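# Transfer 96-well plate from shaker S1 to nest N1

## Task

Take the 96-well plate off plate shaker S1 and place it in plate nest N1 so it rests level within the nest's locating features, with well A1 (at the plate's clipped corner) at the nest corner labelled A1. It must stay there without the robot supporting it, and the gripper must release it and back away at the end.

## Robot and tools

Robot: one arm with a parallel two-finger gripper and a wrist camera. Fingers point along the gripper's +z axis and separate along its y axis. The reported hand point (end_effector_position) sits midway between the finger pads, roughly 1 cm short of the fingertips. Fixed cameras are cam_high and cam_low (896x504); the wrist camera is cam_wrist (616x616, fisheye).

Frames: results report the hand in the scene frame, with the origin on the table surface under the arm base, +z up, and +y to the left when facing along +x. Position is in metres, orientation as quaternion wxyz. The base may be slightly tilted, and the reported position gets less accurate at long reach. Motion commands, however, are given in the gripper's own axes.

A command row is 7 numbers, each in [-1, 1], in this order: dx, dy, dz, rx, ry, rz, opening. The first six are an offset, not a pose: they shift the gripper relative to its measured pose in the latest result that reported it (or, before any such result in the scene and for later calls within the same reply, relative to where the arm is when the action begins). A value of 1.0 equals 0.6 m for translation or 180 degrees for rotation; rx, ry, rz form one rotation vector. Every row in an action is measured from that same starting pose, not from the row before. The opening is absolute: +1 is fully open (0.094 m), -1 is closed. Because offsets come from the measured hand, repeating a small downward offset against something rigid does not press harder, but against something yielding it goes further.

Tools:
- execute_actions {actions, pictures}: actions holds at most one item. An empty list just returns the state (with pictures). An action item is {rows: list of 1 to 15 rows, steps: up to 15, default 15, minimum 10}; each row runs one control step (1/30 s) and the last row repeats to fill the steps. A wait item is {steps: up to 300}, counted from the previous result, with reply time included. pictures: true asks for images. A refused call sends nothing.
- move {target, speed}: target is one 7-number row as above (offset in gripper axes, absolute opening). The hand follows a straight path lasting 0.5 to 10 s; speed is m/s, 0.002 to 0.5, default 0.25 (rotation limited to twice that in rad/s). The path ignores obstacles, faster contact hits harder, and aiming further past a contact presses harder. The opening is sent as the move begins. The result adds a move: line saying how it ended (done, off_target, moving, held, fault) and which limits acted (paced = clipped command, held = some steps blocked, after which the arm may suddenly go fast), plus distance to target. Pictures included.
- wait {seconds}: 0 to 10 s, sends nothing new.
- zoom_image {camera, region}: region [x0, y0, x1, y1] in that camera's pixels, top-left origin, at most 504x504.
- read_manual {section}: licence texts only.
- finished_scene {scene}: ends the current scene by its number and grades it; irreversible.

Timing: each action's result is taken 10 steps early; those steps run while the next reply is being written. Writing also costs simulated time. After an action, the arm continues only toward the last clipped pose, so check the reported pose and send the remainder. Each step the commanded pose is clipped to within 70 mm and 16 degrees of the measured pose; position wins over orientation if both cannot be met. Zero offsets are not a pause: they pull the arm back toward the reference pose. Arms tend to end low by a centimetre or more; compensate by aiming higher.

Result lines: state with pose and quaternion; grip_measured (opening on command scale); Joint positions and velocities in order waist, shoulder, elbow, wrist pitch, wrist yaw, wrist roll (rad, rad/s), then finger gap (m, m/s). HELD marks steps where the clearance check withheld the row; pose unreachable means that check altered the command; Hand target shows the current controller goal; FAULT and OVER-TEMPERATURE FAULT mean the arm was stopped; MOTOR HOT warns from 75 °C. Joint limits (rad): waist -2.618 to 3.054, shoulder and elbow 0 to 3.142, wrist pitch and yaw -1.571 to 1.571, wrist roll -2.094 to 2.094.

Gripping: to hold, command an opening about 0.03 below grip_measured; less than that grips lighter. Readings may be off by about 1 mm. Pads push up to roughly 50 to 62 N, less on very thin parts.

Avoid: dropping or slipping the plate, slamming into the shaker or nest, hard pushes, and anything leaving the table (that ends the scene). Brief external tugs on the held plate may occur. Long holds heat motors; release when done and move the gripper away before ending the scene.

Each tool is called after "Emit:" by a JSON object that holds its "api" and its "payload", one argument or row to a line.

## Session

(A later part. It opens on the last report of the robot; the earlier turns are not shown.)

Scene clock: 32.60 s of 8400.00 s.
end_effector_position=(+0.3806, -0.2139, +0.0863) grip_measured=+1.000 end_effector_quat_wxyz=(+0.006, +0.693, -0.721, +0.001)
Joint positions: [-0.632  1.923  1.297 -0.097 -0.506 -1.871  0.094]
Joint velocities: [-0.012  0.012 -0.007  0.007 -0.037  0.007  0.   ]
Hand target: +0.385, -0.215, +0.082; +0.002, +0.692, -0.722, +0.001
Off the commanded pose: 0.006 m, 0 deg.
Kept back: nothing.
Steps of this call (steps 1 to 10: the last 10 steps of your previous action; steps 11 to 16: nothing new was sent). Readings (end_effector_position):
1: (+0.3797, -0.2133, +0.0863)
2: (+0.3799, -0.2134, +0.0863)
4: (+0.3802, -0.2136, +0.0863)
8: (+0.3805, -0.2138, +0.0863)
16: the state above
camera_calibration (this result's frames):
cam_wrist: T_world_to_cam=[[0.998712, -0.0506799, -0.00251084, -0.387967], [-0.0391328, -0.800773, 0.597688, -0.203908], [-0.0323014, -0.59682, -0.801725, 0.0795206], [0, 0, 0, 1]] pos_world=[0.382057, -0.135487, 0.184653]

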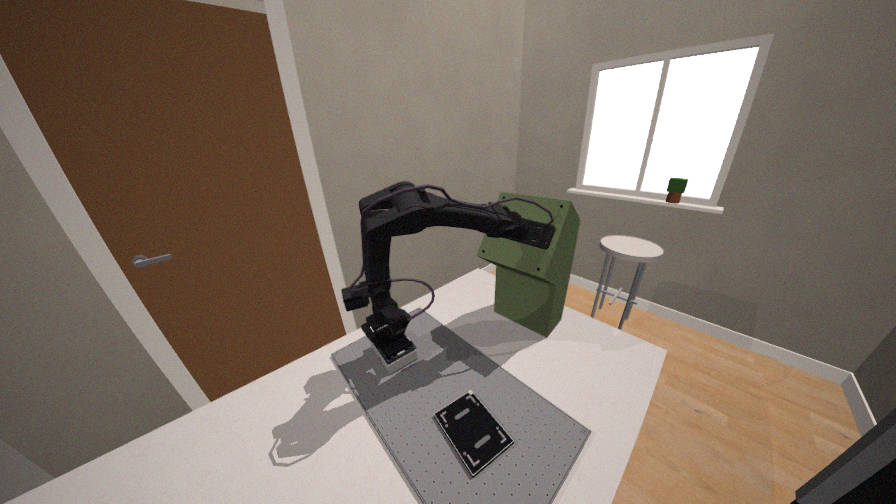

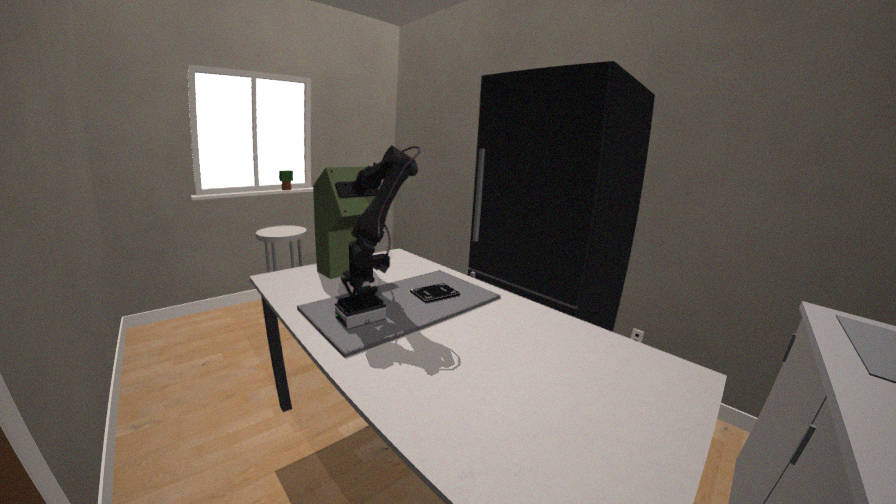

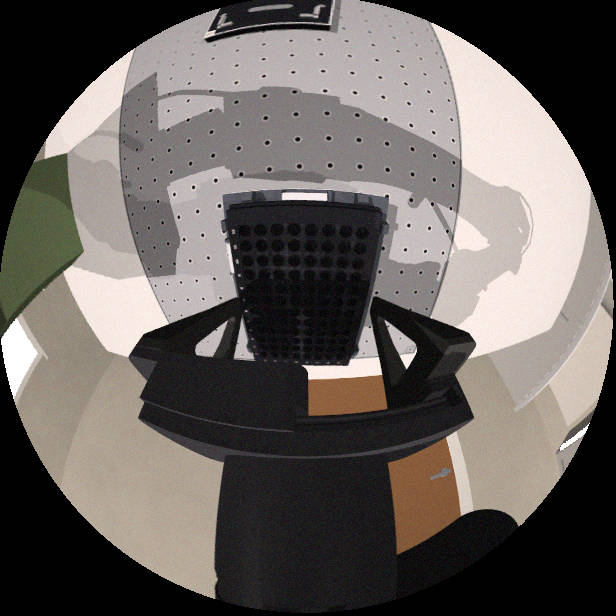

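Emit:
{"api": "zoom_image", "payload": {
  "camera": "cam_low",
  "region": [330, 275, 400, 330]
}}

Emit:
{"api": "zoom_image", "payload": {
  "camera": "cam_high",
  "region": [355, 310, 425, 375]
}}

Region (330, 275, 400, 330) of cam_low's 896x504 image, scaled by 7.200, with more detail than that image has; it fills the top 396 rows of this view, and the rest is white.

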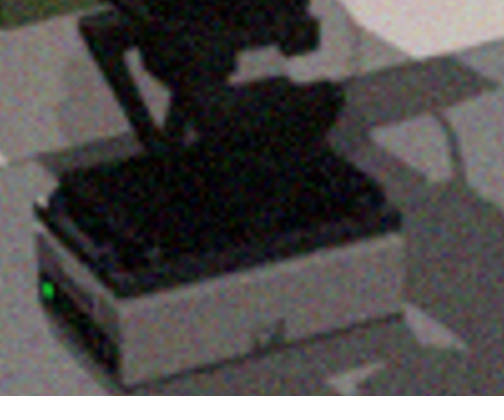

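Region (355, 310, 425, 375) of cam_high's 896x504 image, scaled by 7.200, with more detail than that image has; it fills the top 468 rows of this view, and the rest is white.

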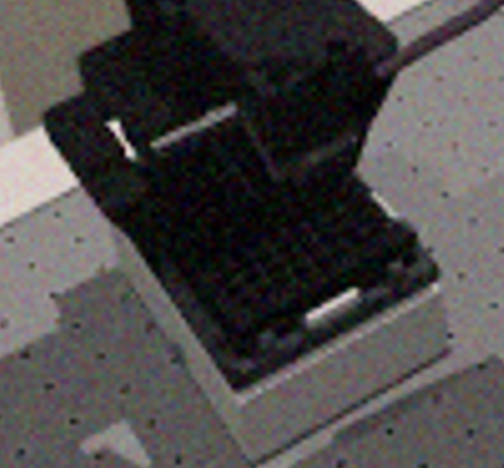

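Emit:
{"api": "execute_actions", "payload": {
  "actions": [
    {"rows": [[0, -0.004, 0.003, 0, 0, 0, 0.92], [0, -0.004, 0.003, 0, 0, 0, 0.88], [0, -0.004, 0.003, 0, 0, 0, 0.84], [0, -0.004, 0.003, 0, 0, 0, 0.80], [0, -0.004, 0.003, 0, 0, 0, 0.77]], "steps": 12}
  ],
  "pictures": false
}}

Emit:
{"api": "execute_actions", "payload": {
  "actions": [
    {"steps": 12}
  ],
  "pictures": false
}}

Scene clock: 33.83 s of 8400.00 s.
end_effector_position=(+0.3805, -0.2142, +0.0863) grip_measured=+0.904 end_effector_quat_wxyz=(+0.007, +0.693, -0.721, +0.001)
Joint positions: [-0.632  1.923  1.297 -0.097 -0.504 -1.871  0.089]
Joint velocities: [-0.012 -0.002 -0.012  0.022 -0.051 -0.081 -0.046]
Steps of this call (steps 1 to 35: nothing new was sent; steps 36 to 37: the first 2 steps of this action). Readings (end_effector_position):
36: (+0.3806, -0.2140, +0.0863)
37: the state above

Scene clock: 34.23 s of 8400.00 s.
end_effector_position=(+0.3796, -0.2145, +0.0862) grip_measured=+0.776 end_effector_quat_wxyz=(+0.009, +0.692, -0.722, +0.000)
Joint positions: [-0.632  1.923  1.297 -0.1   -0.5   -1.871  0.083]
Joint velocities: [ 0.002 -0.007  0.002 -0.007  0.007 -0.007  0.   ]
Hand target: +0.383, -0.214, +0.084; +0.006, +0.693, -0.721, +0.001
Off the commanded pose: 0.004 m, 0 deg.
Kept back: nothing.
Steps of this call (steps 1 to 10: the last 10 steps of your previous action; steps 11 to 12: nothing new was sent). Readings (end_effector_position):
1: (+0.3805, -0.2144, +0.0863)
2: (+0.3803, -0.2145, +0.0863)
4: (+0.3797, -0.2144, +0.0863)
8: (+0.3796, -0.2145, +0.0862)
12: the state above

Emit:
{"api": "execute_actions", "payload": {
  "actions": [
    {"rows": [[0, -0.003, 0.008, 0, 0, 0, 0.785], [0, -0.003, 0.010, 0, 0, 0, 0.785], [0, -0.003, 0.012, 0, 0, 0, 0.785], [0, -0.003, 0.012, 0, 0, 0, 0.785], [0, -0.003, 0.008, 0, 0, 0, 0.785]], "steps": 12}
  ],
  "pictures": false
}}

Emit:
{"api": "execute_actions", "payload": {
  "actions": [
    {"steps": 14}
  ],
  "pictures": false
}}

Scene clock: 35.23 s of 8400.00 s.
end_effector_position=(+0.3796, -0.2143, +0.0860) grip_measured=+0.784 end_effector_quat_wxyz=(+0.010, +0.693, -0.721, +0.001)
Joint positions: [-0.631  1.923  1.297 -0.1   -0.498 -1.871  0.084]
Joint velocities: [ 0.022 -0.012  0.002  0.007  0.037  0.022  0.002]
Steps of this call (steps 1 to 28: nothing new was sent; steps 29 to 30: the first 2 steps of this action). Readings (end_effector_position):
29: (+0.3796, -0.2144, +0.0861)
30: the state above

Scene clock: 35.70 s of 8400.00 s.
end_effector_position=(+0.3795, -0.2144, +0.0859) grip_measured=+0.785 end_effector_quat_wxyz=(+0.011, +0.693, -0.721, +0.001)
Joint positions: [-0.63   1.923  1.297 -0.1   -0.495 -1.87   0.084]
Joint velocities: [-0.002 -0.012  0.012 -0.007 -0.007  0.037 -0.   ]
Hand target: +0.381, -0.215, +0.081; +0.009, +0.692, -0.721, +0.000
Off the commanded pose: 0.005 m, 0 deg.
Kept back: nothing.
Steps of this call (steps 1 to 10: the last 10 steps of your previous action; steps 11 to 14: nothing new was sent). Readings (end_effector_position):
1: (+0.3796, -0.2142, +0.0859)
2: (+0.3795, -0.2144, +0.0859)
4: (+0.3795, -0.2144, +0.0859)
8: (+0.3795, -0.2144, +0.0859)
14: the state above

Emit:
{"api": "execute_actions", "payload": {
  "actions": [
    {"rows": [[0, 0, 0.002, 0, 0, 0, 0.77], [0, 0, 0.002, 0, 0, 0, 0.75], [0, 0, 0.002, 0, 0, 0, 0.735], [0, 0, 0.002, 0, 0, 0, 0.72], [0, 0, 0.002, 0, 0, 0, 0.71], [0, 0, 0.002, 0, 0, 0, 0.695]], "steps": 12}
  ],
  "pictures": false
}}

Emit:
{"api": "wait", "payload": {
  "seconds": 0.1
}}

Scene clock: 36.37 s of 8400.00 s.
end_effector_position=(+0.3794, -0.2143, +0.0859) grip_measured=+0.765 end_effector_quat_wxyz=(+0.011, +0.692, -0.721, +0.001)
Joint positions: [-0.63   1.923  1.297 -0.101 -0.495 -1.87   0.083]
Joint velocities: [ 0.002 -0.002 -0.007  0.007 -0.037 -0.051 -0.013]
Steps of this call (steps 1 to 18: nothing new was sent; steps 19 to 20: the first 2 steps of this action). Readings (end_effector_position):
19: (+0.3795, -0.2144, +0.0859)
20: the state above

Scene clock: 36.80 s of 8400.00 s.
end_effector_position=(+0.3793, -0.2143, +0.0859) grip_measured=+0.728 end_effector_quat_wxyz=(+0.011, +0.692, -0.721, +0.000)
Joint positions: [-0.63   1.923  1.297 -0.101 -0.495 -1.87   0.081]
Joint velocities: [-0.002 -0.007 -0.012  0.037 -0.125 -0.037  0.   ]
Hand target: +0.379, -0.214, +0.085; +0.011, +0.693, -0.721, +0.001
Off the commanded pose: 0.001 m, 0 deg.
Kept back: nothing.
Steps of this call (steps 1 to 10: the last 10 steps of your previous action; steps 11 to 13: nothing new was sent). Readings (end_effector_position):
1: (+0.3793, -0.2144, +0.0859)
2: (+0.3793, -0.2143, +0.0859)
4: (+0.3793, -0.2143, +0.0859)
8: (+0.3793, -0.2143, +0.0859)
13: the state above
camera_calibration (this result's frames):
cam_wrist: T_world_to_cam=[[0.998601, -0.0519784, -0.00970672, -0.386214], [-0.0355835, -0.796373, 0.603758, -0.204987], [-0.0391125, -0.602568, -0.797109, 0.0798416], [0, 0, 0, 1]] pos_world=[0.381502, -0.135211, 0.183656]

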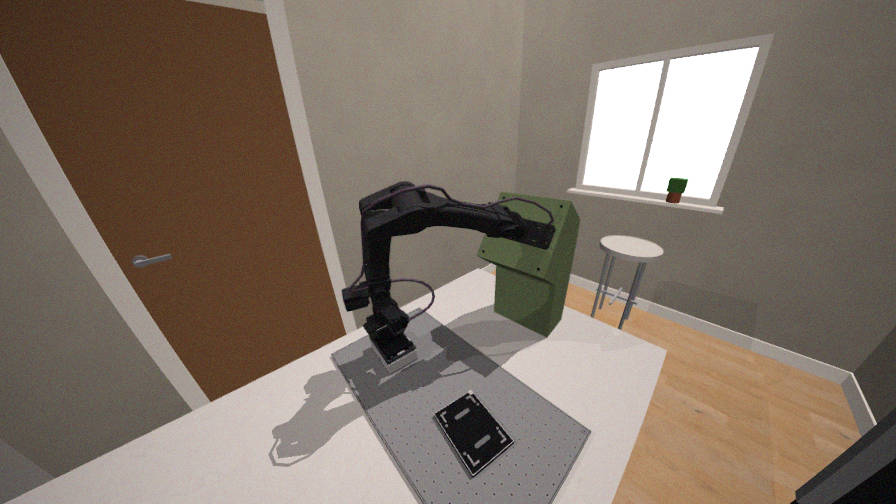

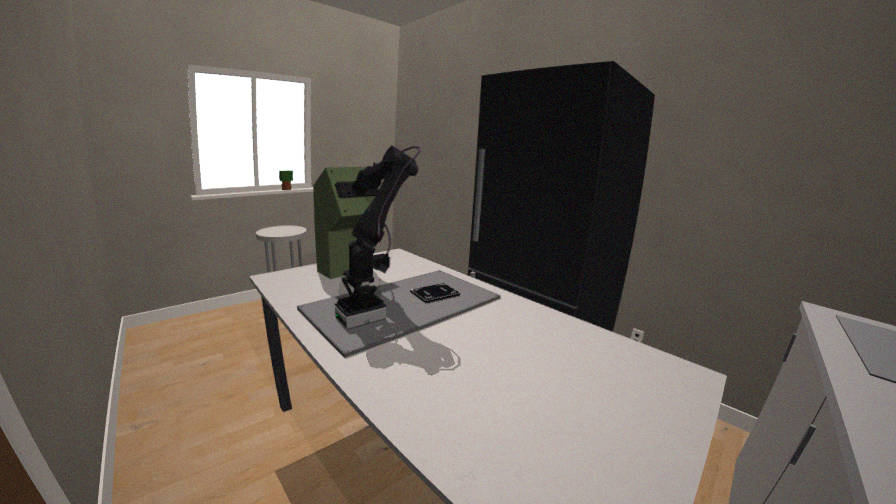

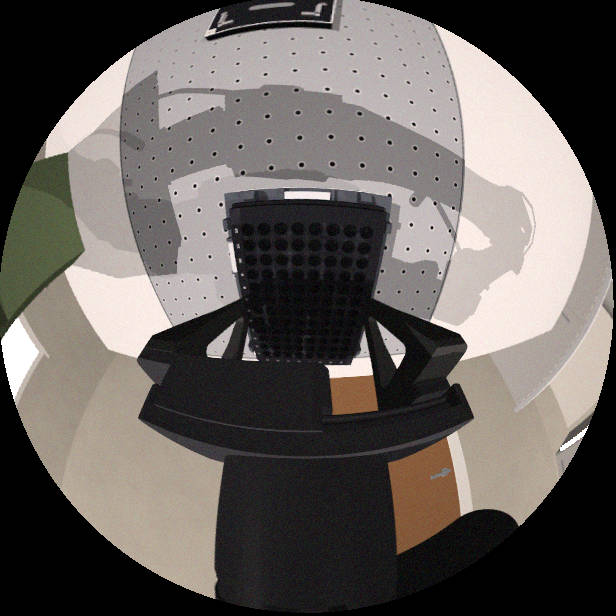

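Emit:
{"api": "move", "payload": {
  "target": [0, 0, -0.06, 0, 0, 0, 0.695],
  "speed": 0.08
}}

Scene clock: 40.40 s of 8400.00 s.
end_effector_position=(+0.3958, -0.2150, +0.1198) grip_measured=+0.728 end_effector_quat_wxyz=(+0.007, +0.700, -0.714, +0.017)
Joint positions: [-0.66   1.82   1.275 -0.155 -0.51  -1.894  0.081]
Joint velocities: [-0.007 -0.012  0.012 -0.051 -0.022  0.007  0.   ]
Hand target: +0.381, -0.214, +0.122; +0.011, +0.692, -0.722, +0.001
Off the commanded pose: 0.016 m, 2 deg.
Kept back: nothing.
move: off_target
camera_calibration (this result's frames):
cam_wrist: T_world_to_cam=[[0.99933, -0.0309897, 0.019467, -0.401706], [-0.0363958, -0.785905, 0.617275, -0.22447], [-0.00382988, -0.61757, -0.786507, 0.0886462], [0, 0, 0, 1]] pos_world=[0.393607, -0.134116, 0.216101]

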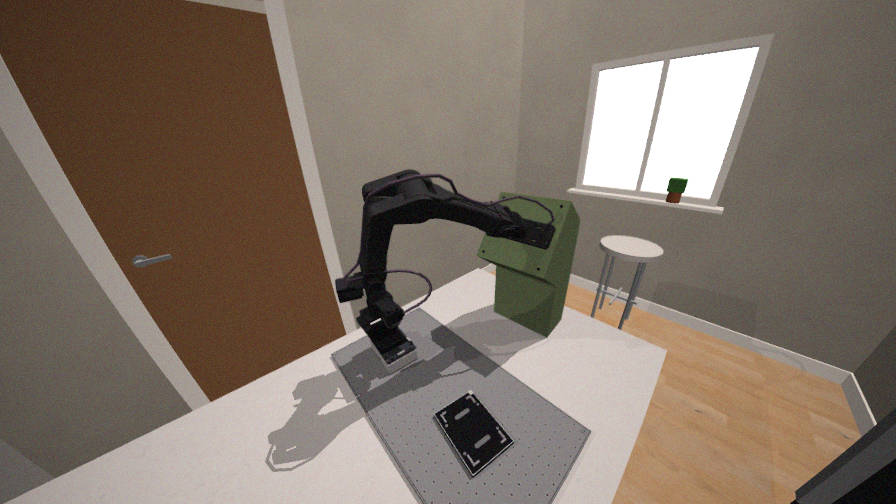

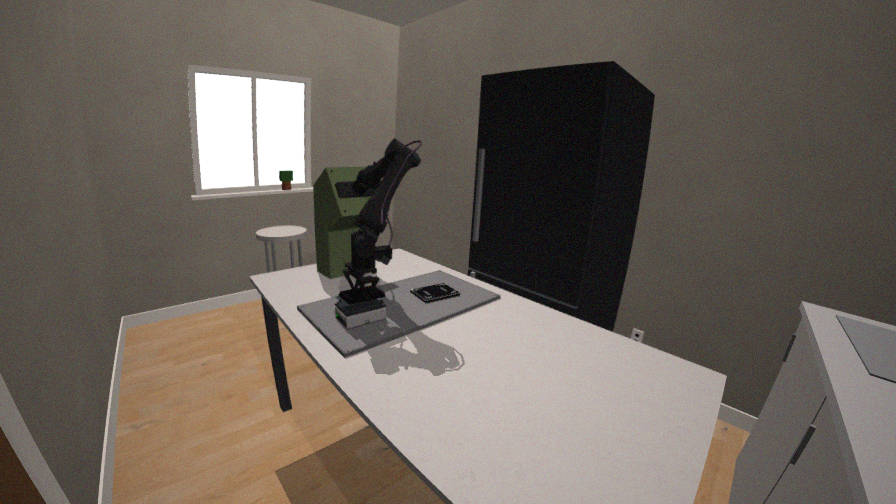

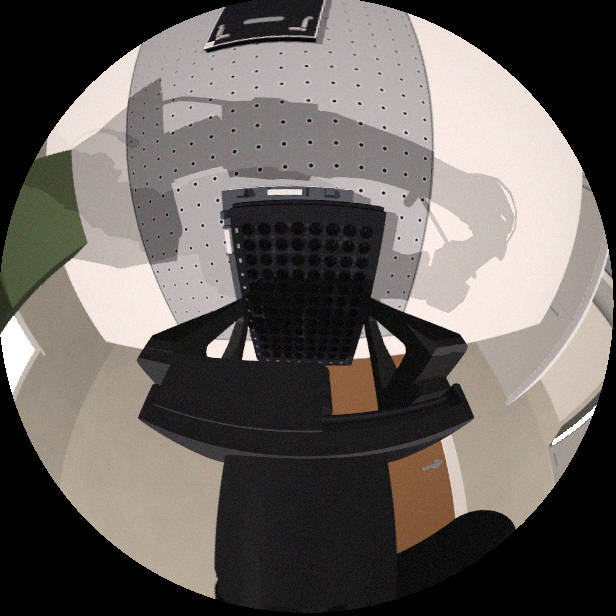

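Emit:
{"api": "move", "payload": {
  "target": [-0.5547, 0.0508, -0.003, -0.0095, -0.0056, 0.0436, 0.695],
  "speed": 0.18
}}

Scene clock: 45.30 s of 8400.00 s.
end_effector_position=(+0.3703, +0.1152, +0.1100) grip_measured=+0.728 end_effector_quat_wxyz=(-0.012, -0.650, +0.759, -0.000)
Joint positions: [ 0.301  1.602  1.    -0.048  0.245 -1.174  0.081]
Joint velocities: [-0.022 -0.002 -0.002 -0.022  0.007  0.081 -0.   ]
Hand target: +0.376, +0.119, +0.109; -0.009, -0.647, +0.762, +0.001
Off the commanded pose: 0.004 m, 0 deg.
Kept back: nothing.
move: done
camera_calibration (this result's frames):
cam_wrist: T_world_to_cam=[[0.986348, -0.164362, -0.0101573, -0.342324], [-0.124801, -0.786332, 0.605067, 0.0743139], [-0.107437, -0.595539, -0.79611, 0.321686], [0, 0, 0, 1]] pos_world=[0.381486, 0.193747, 0.207655]

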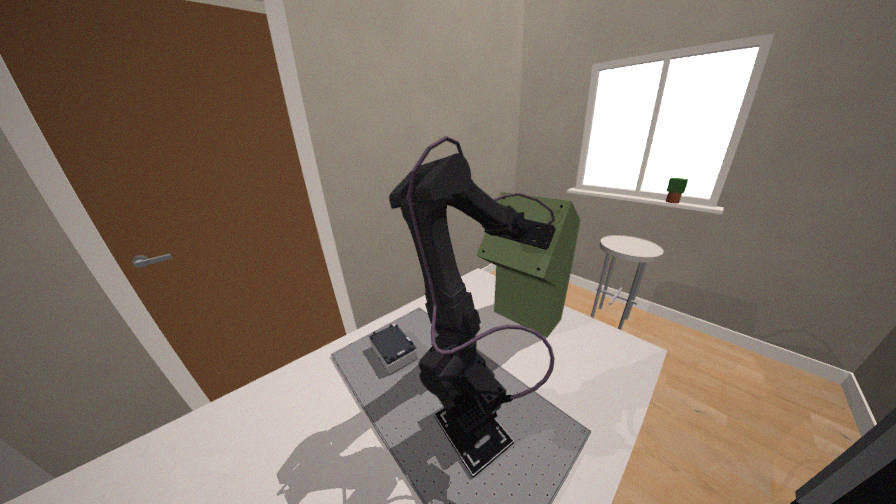

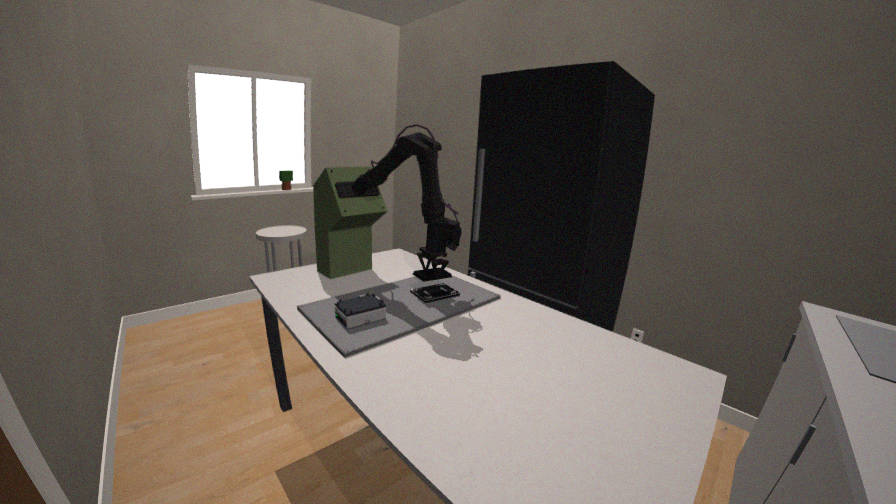

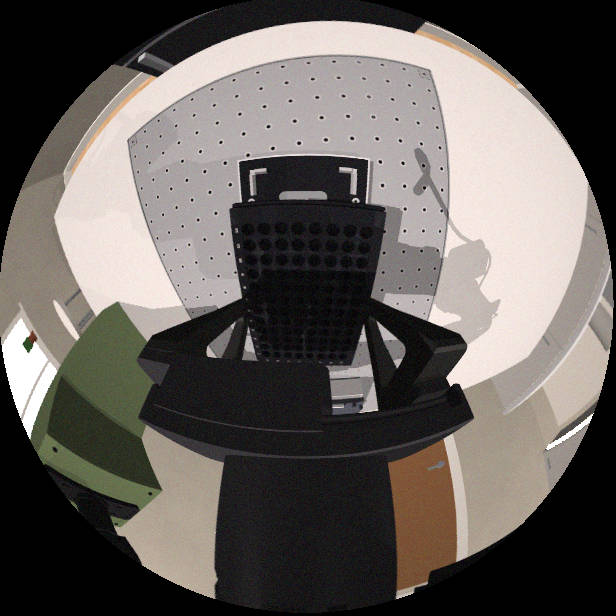

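Emit:
{"api": "zoom_image", "payload": {
  "camera": "cam_wrist",
  "region": [220, 140, 400, 260]
}}

Region (220, 140, 400, 260) of cam_wrist's 616x616 image, scaled by 2.800, with more detail than that image has.

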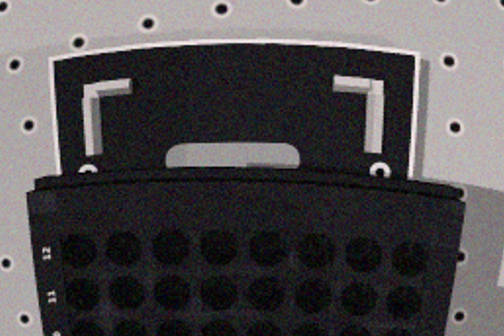

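Emit:
{"api": "zoom_image", "payload": {
  "camera": "cam_wrist",
  "region": [235, 150, 305, 210]
}}

Emit:
{"api": "zoom_image", "payload": {
  "camera": "cam_wrist",
  "region": [305, 150, 375, 210]
}}

Region (235, 150, 305, 210) of cam_wrist's 616x616 image, scaled by 7.200, with more detail than that image has; it fills the top 432 rows of this view, and the rest is white.

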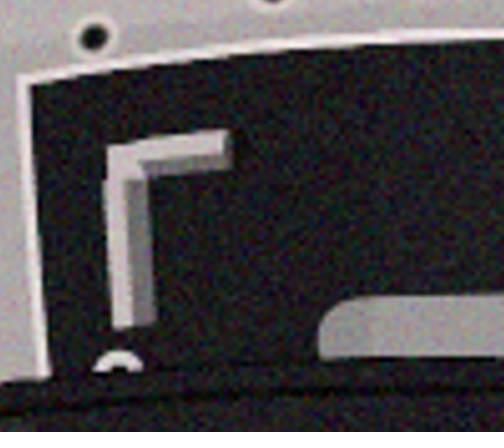

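Region (305, 150, 375, 210) of cam_wrist's 616x616 image, scaled by 7.200, with more detail than that image has; it fills the top 432 rows of this view, and the rest is white.

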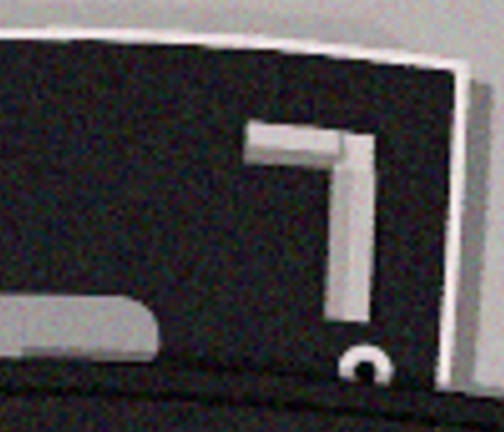

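Emit:
{"api": "move", "payload": {
  "target": [-0.0457, -0.0063, 0.0742, 0, 0, -0.0072, 0.695],
  "speed": 0.08
}}

Emit:
{"api": "zoom_image", "payload": {
  "camera": "cam_wrist",
  "region": [210, 130, 410, 260]
}}

Scene clock: 51.33 s of 8400.00 s.
end_effector_position=(+0.3680, +0.1313, +0.0658) grip_measured=+0.728 end_effector_quat_wxyz=(-0.025, -0.657, +0.754, +0.000)
Joint positions: [ 0.322  1.792  1.123 -0.01   0.273 -1.172  0.081]
Joint velocities: [-0.007 -0.002 -0.007  0.022 -0.081 -0.022  0.   ]
Hand target: +0.377, +0.141, +0.065; -0.012, -0.659, +0.752, +0.000
Off the commanded pose: 0.014 m, 2 deg.
Kept back: nothing.
After step 90, 2.03 s passed at rest.
move: off_target
camera_calibration (this result's frames):
cam_wrist: T_world_to_cam=[[0.988691, -0.147317, -0.0280775, -0.339884], [-0.0983045, -0.778016, 0.620506, 0.101522], [-0.113256, -0.610729, -0.783699, 0.299144], [0, 0, 0, 1]] pos_world=[0.3799, 0.211611, 0.161901]

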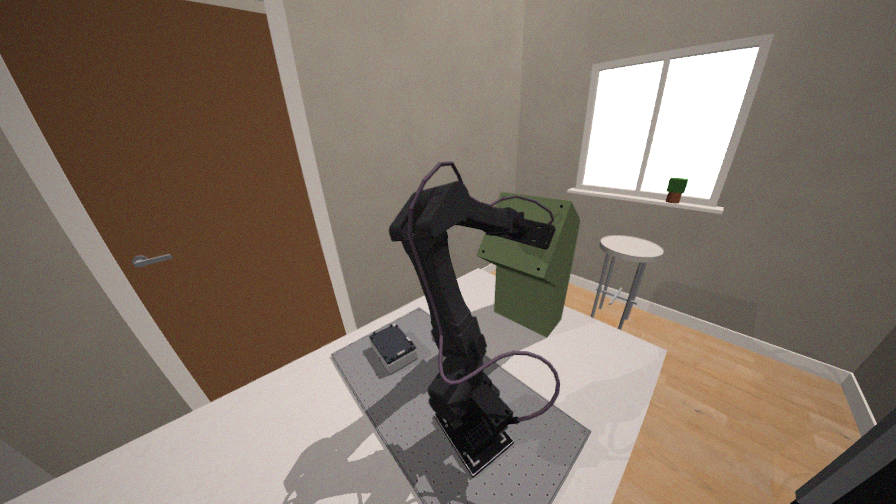

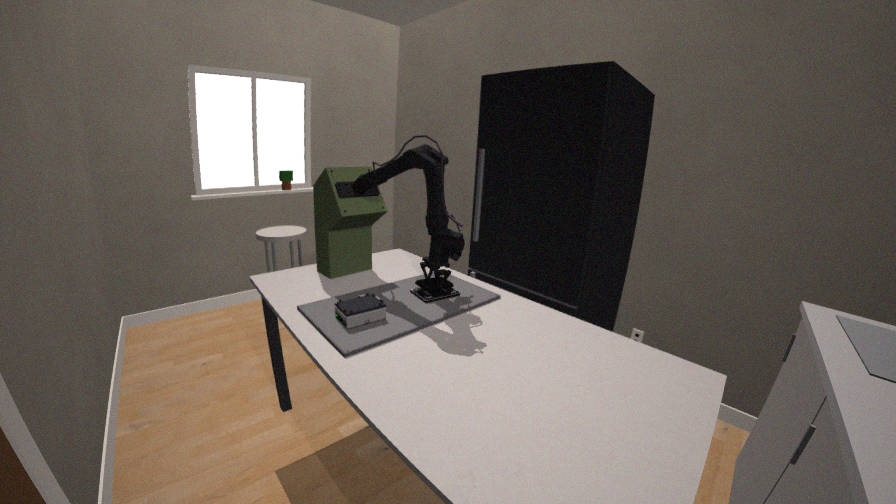

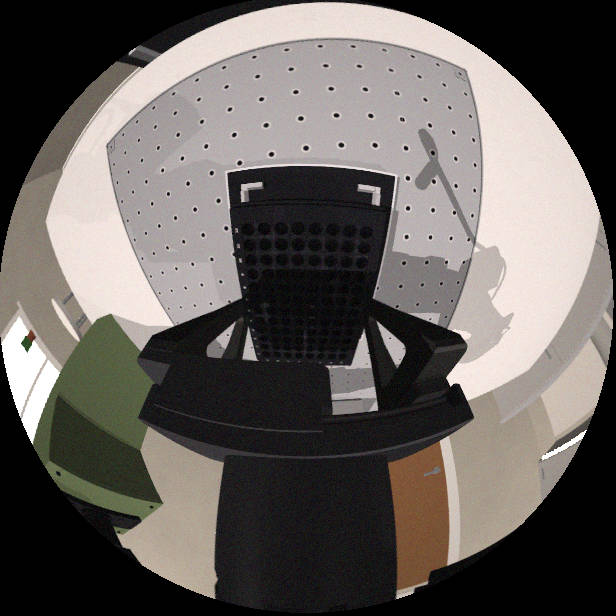

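Region (210, 130, 410, 260) of cam_wrist's 616x616 image, scaled by 2.520, with more detail than that image has; it fills the top 328 rows of this view, and the rest is white.

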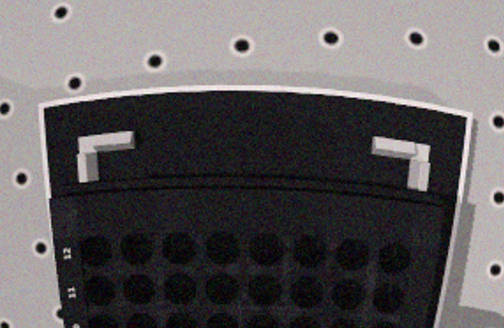

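Emit:
{"api": "move", "payload": {
  "target": [-0.0335, -0.0164, 0.018, 0.0115, -0.0108, -0.0022, 0.695],
  "speed": 0.04
}}

Emit:
{"api": "zoom_image", "payload": {
  "camera": "cam_wrist",
  "region": [210, 130, 410, 260]
}}

Scene clock: 60.90 s of 8400.00 s.
end_effector_position=(+0.3736, +0.1395, +0.0560) grip_measured=+0.728 end_effector_quat_wxyz=(-0.012, -0.656, +0.754, -0.005)
Joint positions: [ 0.331  1.833  1.15   0.032  0.277 -1.172  0.081]
Joint velocities: [ 0.002 -0.002 -0.017 -0.051 -0.051 -0.051  0.001]
Hand target: +0.380, +0.149, +0.054; -0.001, -0.660, +0.751, -0.003
Off the commanded pose: 0.012 m, 1 deg.
Kept back: nothing.
After step 90, 5.53 s passed at rest.
move: off_target
camera_calibration (this result's frames):
cam_wrist: T_world_to_cam=[[0.988879, -0.148681, -0.00357368, -0.345724], [-0.115682, -0.784058, 0.609812, 0.12248], [-0.0934695, -0.602617, -0.792538, 0.289079], [0, 0, 0, 1]] pos_world=[0.383068, 0.218833, 0.153181]

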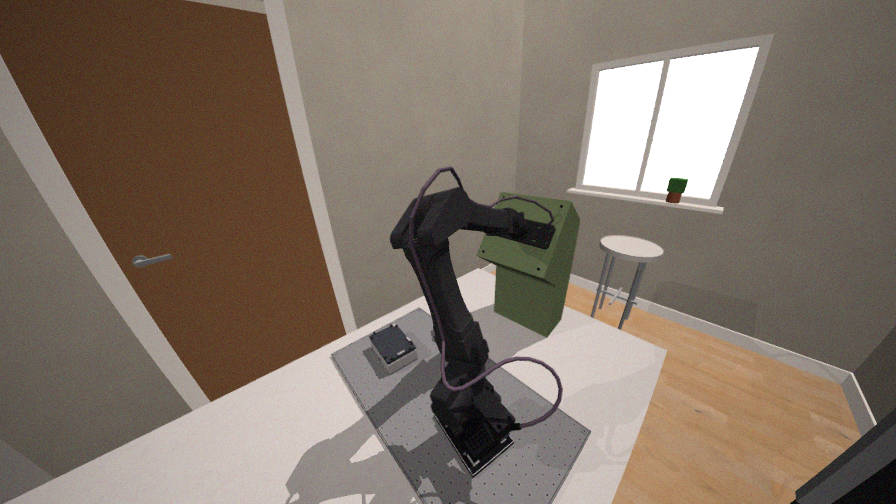

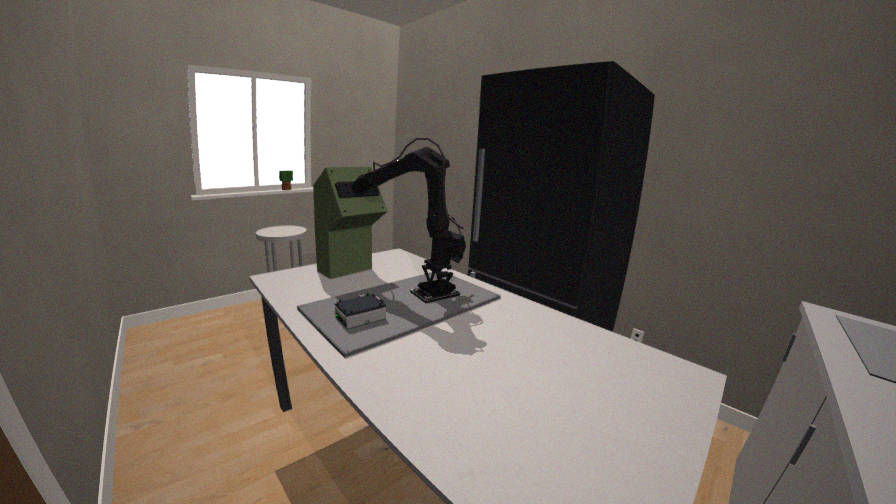

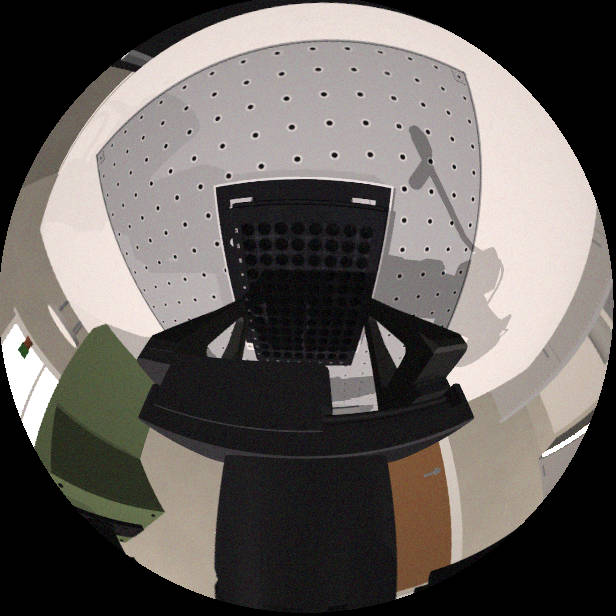

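Region (210, 130, 410, 260) of cam_wrist's 616x616 image, scaled by 2.520, with more detail than that image has; it fills the top 328 rows of this view, and the rest is white.

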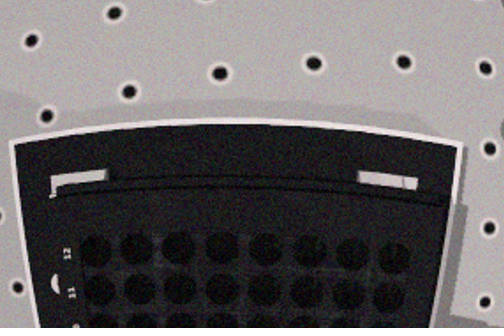

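Emit:
{"api": "zoom_image", "payload": {
  "camera": "cam_wrist",
  "region": [215, 180, 305, 250]
}}

Emit:
{"api": "zoom_image", "payload": {
  "camera": "cam_wrist",
  "region": [310, 180, 400, 250]
}}

Region (215, 180, 305, 250) of cam_wrist's 616x616 image, scaled by 5.600, with more detail than that image has.

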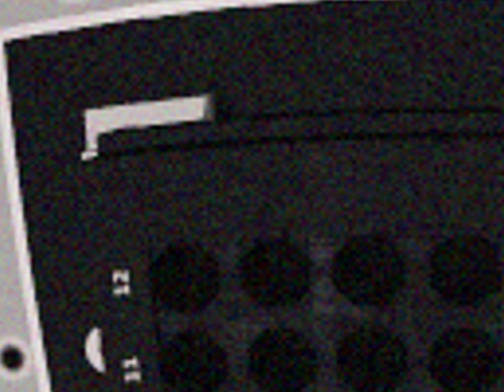

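Region (310, 180, 400, 250) of cam_wrist's 616x616 image, scaled by 5.600, with more detail than that image has.

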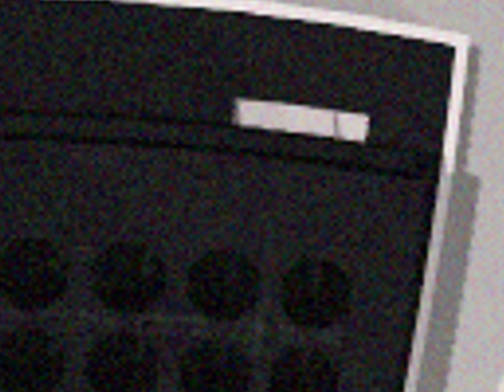

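Emit:
{"api": "execute_actions", "payload": {
  "actions": [
    {"rows": [[-0.0175, -0.0042, 0.002, -0.0002, -0.006, -0.0029, 0.695], [-0.0175, -0.0042, 0.002, -0.0002, -0.006, -0.0029, 0.695], [-0.0175, -0.002, 0.002, -0.0021, -0.006, -0.0029, 0.695], [-0.0175, -0.002, 0.002, -0.0021, -0.006, -0.0029, 0.695], [-0.0175, 0.0, 0.002, -0.004, -0.006, -0.0029, 0.695]], "steps": 12}
  ],
  "pictures": false
}}

Emit:
{"api": "wait", "payload": {
  "seconds": 0.3
}}

Emit:
{"api": "zoom_image", "payload": {
  "camera": "cam_wrist",
  "region": [215, 175, 400, 250]
}}

Scene clock: 66.87 s of 8400.00 s.
end_effector_position=(+0.3736, +0.1395, +0.0560) grip_measured=+0.728 end_effector_quat_wxyz=(-0.012, -0.656, +0.754, -0.005)
Joint positions: [ 0.331  1.833  1.15   0.032  0.277 -1.172  0.081]
Joint velocities: [ 0.002  0.002  0.002 -0.081 -0.022 -0.022 -0.001]
Steps of this call (steps 1 to 90: nothing new was sent; then 2.90 s passed at rest; steps 91 to 92: the first 2 steps of this action). Readings (end_effector_position):
91: (+0.3736, +0.1395, +0.0560)
92: the state above

Scene clock: 67.50 s of 8400.00 s.
end_effector_position=(+0.3717, +0.1390, +0.0560) grip_measured=+0.728 end_effector_quat_wxyz=(-0.016, -0.657, +0.754, -0.003)
Joint positions: [ 0.331  1.833  1.15   0.023  0.277 -1.172  0.081]
Joint velocities: [-0.007 -0.007 -0.007 -0.007  0.007 -0.051 -0.001]
Hand target: +0.375, +0.150, +0.055; -0.009, -0.660, +0.751, +0.006
Off the commanded pose: 0.012 m, 1 deg.
Kept back: nothing.
Steps of this call (steps 1 to 10: the last 10 steps of your previous action; steps 11 to 19: nothing new was sent). Readings (end_effector_position):
1: (+0.3736, +0.1395, +0.0560)
2: (+0.3735, +0.1395, +0.0560)
4: (+0.3730, +0.1393, +0.0560)
8: (+0.3721, +0.1391, +0.0560)
19: the state above
camera_calibration (this result's frames):
cam_wrist: T_world_to_cam=[[0.989138, -0.146578, -0.0110351, -0.343834], [-0.109206, -0.783044, 0.612303, 0.119127], [-0.0983911, -0.604447, -0.790546, 0.290587], [0, 0, 0, 1]] pos_world=[0.3817, 0.218528, 0.152987]

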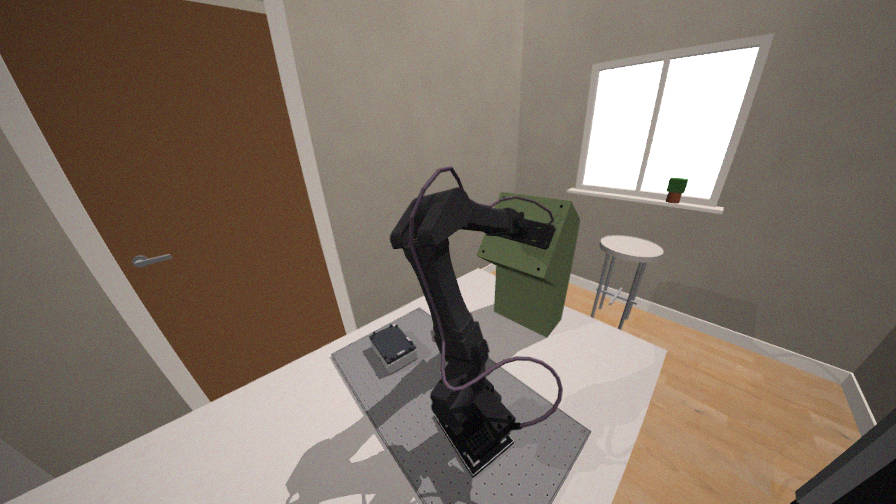

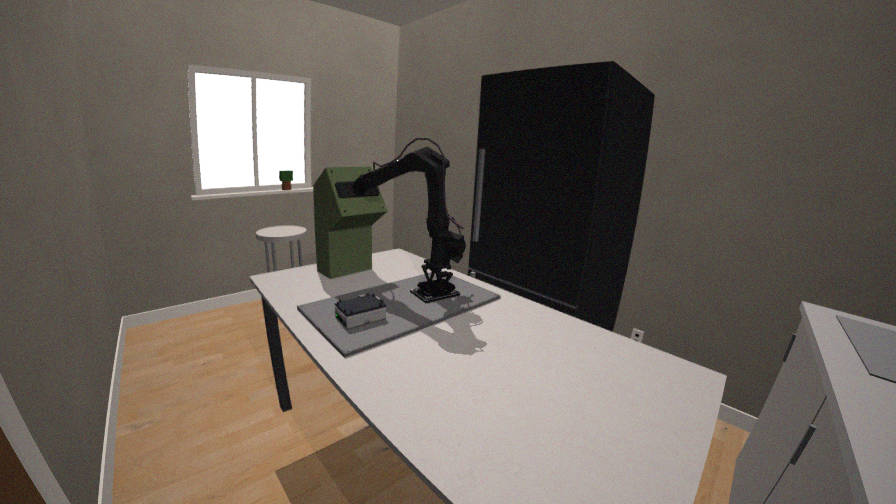

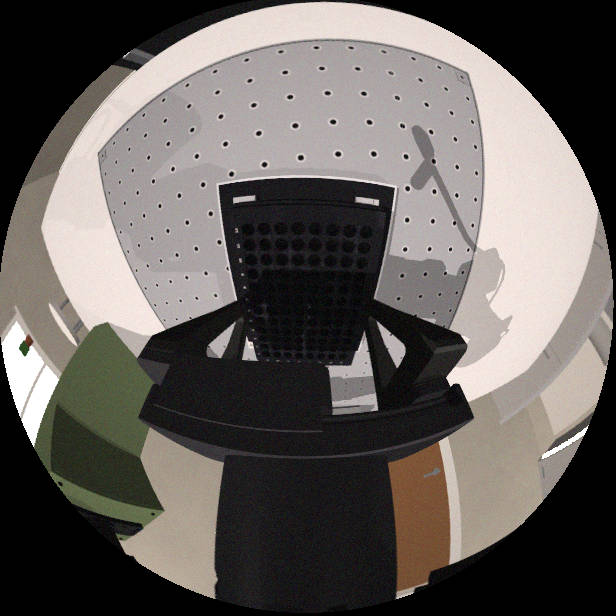

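Region (215, 175, 400, 250) of cam_wrist's 616x616 image, scaled by 2.724, with more detail than that image has; it fills the top 204 rows of this view, and the rest is white.

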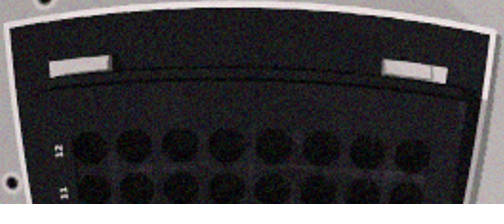

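Emit:
{"api": "move", "payload": {
  "target": [-0.0191, -0.0032, 0.0119, -0.0014, -0.0071, -0.0029, 0.695],
  "speed": 0.02
}}

Emit:
{"api": "zoom_image", "payload": {
  "camera": "cam_wrist",
  "region": [215, 175, 400, 250]
}}

Scene clock: 71.30 s of 8400.00 s.
end_effector_position=(+0.3704, +0.1400, +0.0505) grip_measured=+0.728 end_effector_quat_wxyz=(-0.019, -0.658, +0.753, -0.002)
Joint positions: [ 0.331  1.855  1.167  0.022  0.278 -1.172  0.081]
Joint velocities: [ 0.022  0.007 -0.022 -0.037  0.022 -0.066 -0.   ]
Hand target: +0.375, +0.150, +0.049; -0.009, -0.661, +0.751, +0.006
Off the commanded pose: 0.011 m, 2 deg.
Kept back: nothing.
move: off_target
camera_calibration (this result's frames):
cam_wrist: T_world_to_cam=[[0.989309, -0.144856, -0.0168408, -0.342478], [-0.103999, -0.781751, 0.614857, 0.120986], [-0.102231, -0.606532, -0.788459, 0.288287], [0, 0, 0, 1]] pos_world=[0.380871, 0.219826, 0.147145]

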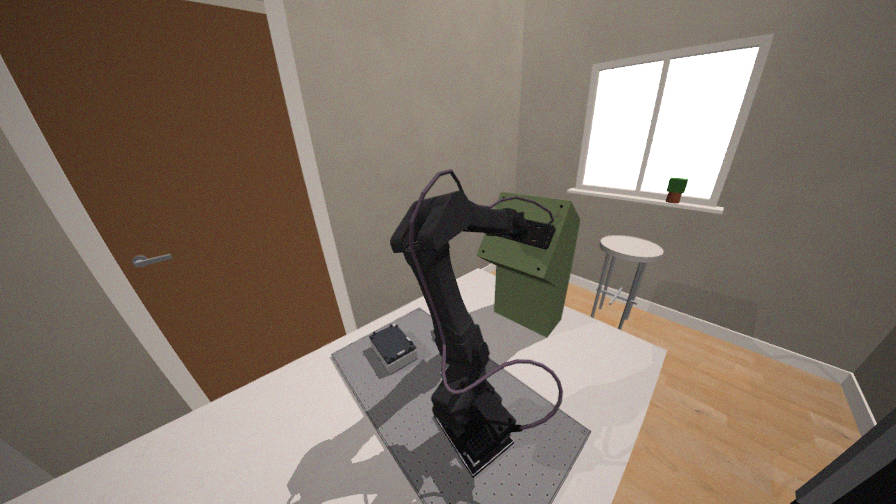

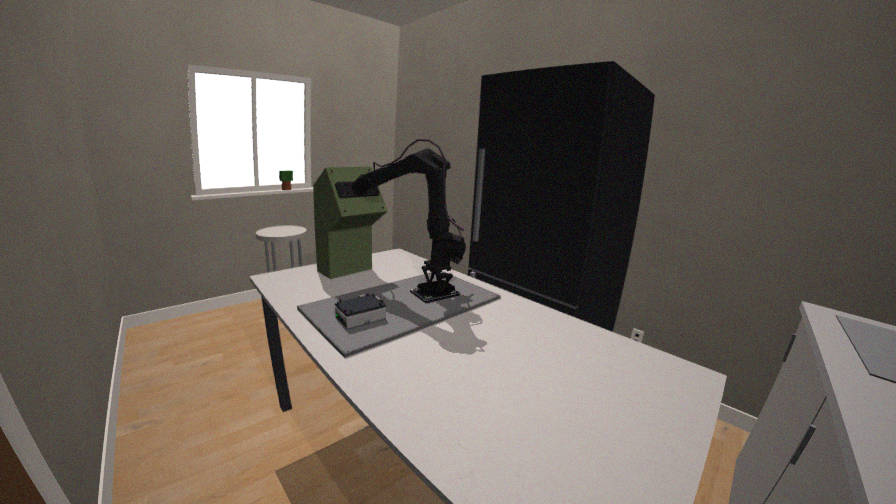

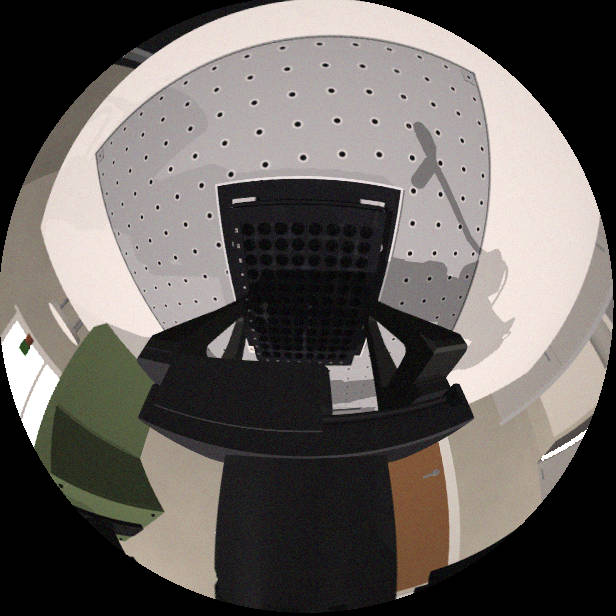

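Region (215, 175, 400, 250) of cam_wrist's 616x616 image, scaled by 2.724, with more detail than that image has; it fills the top 204 rows of this view, and the rest is white.

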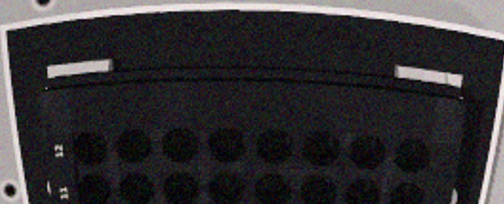

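Emit:
{"api": "zoom_image", "payload": {
  "camera": "cam_wrist",
  "region": [220, 185, 290, 235]
}}

Emit:
{"api": "zoom_image", "payload": {
  "camera": "cam_wrist",
  "region": [330, 185, 400, 235]
}}

Region (220, 185, 290, 235) of cam_wrist's 616x616 image, scaled by 7.200, with more detail than that image has; it fills the top 360 rows of this view, and the rest is white.

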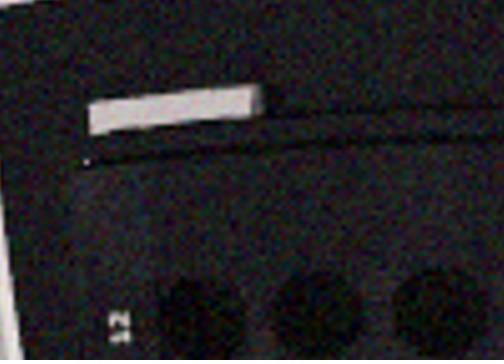

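Region (330, 185, 400, 235) of cam_wrist's 616x616 image, scaled by 7.200, with more detail than that image has; it fills the top 360 rows of this view, and the rest is white.

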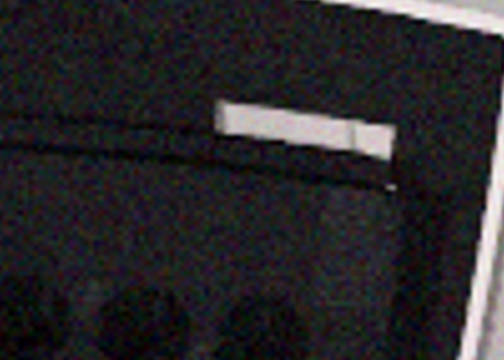

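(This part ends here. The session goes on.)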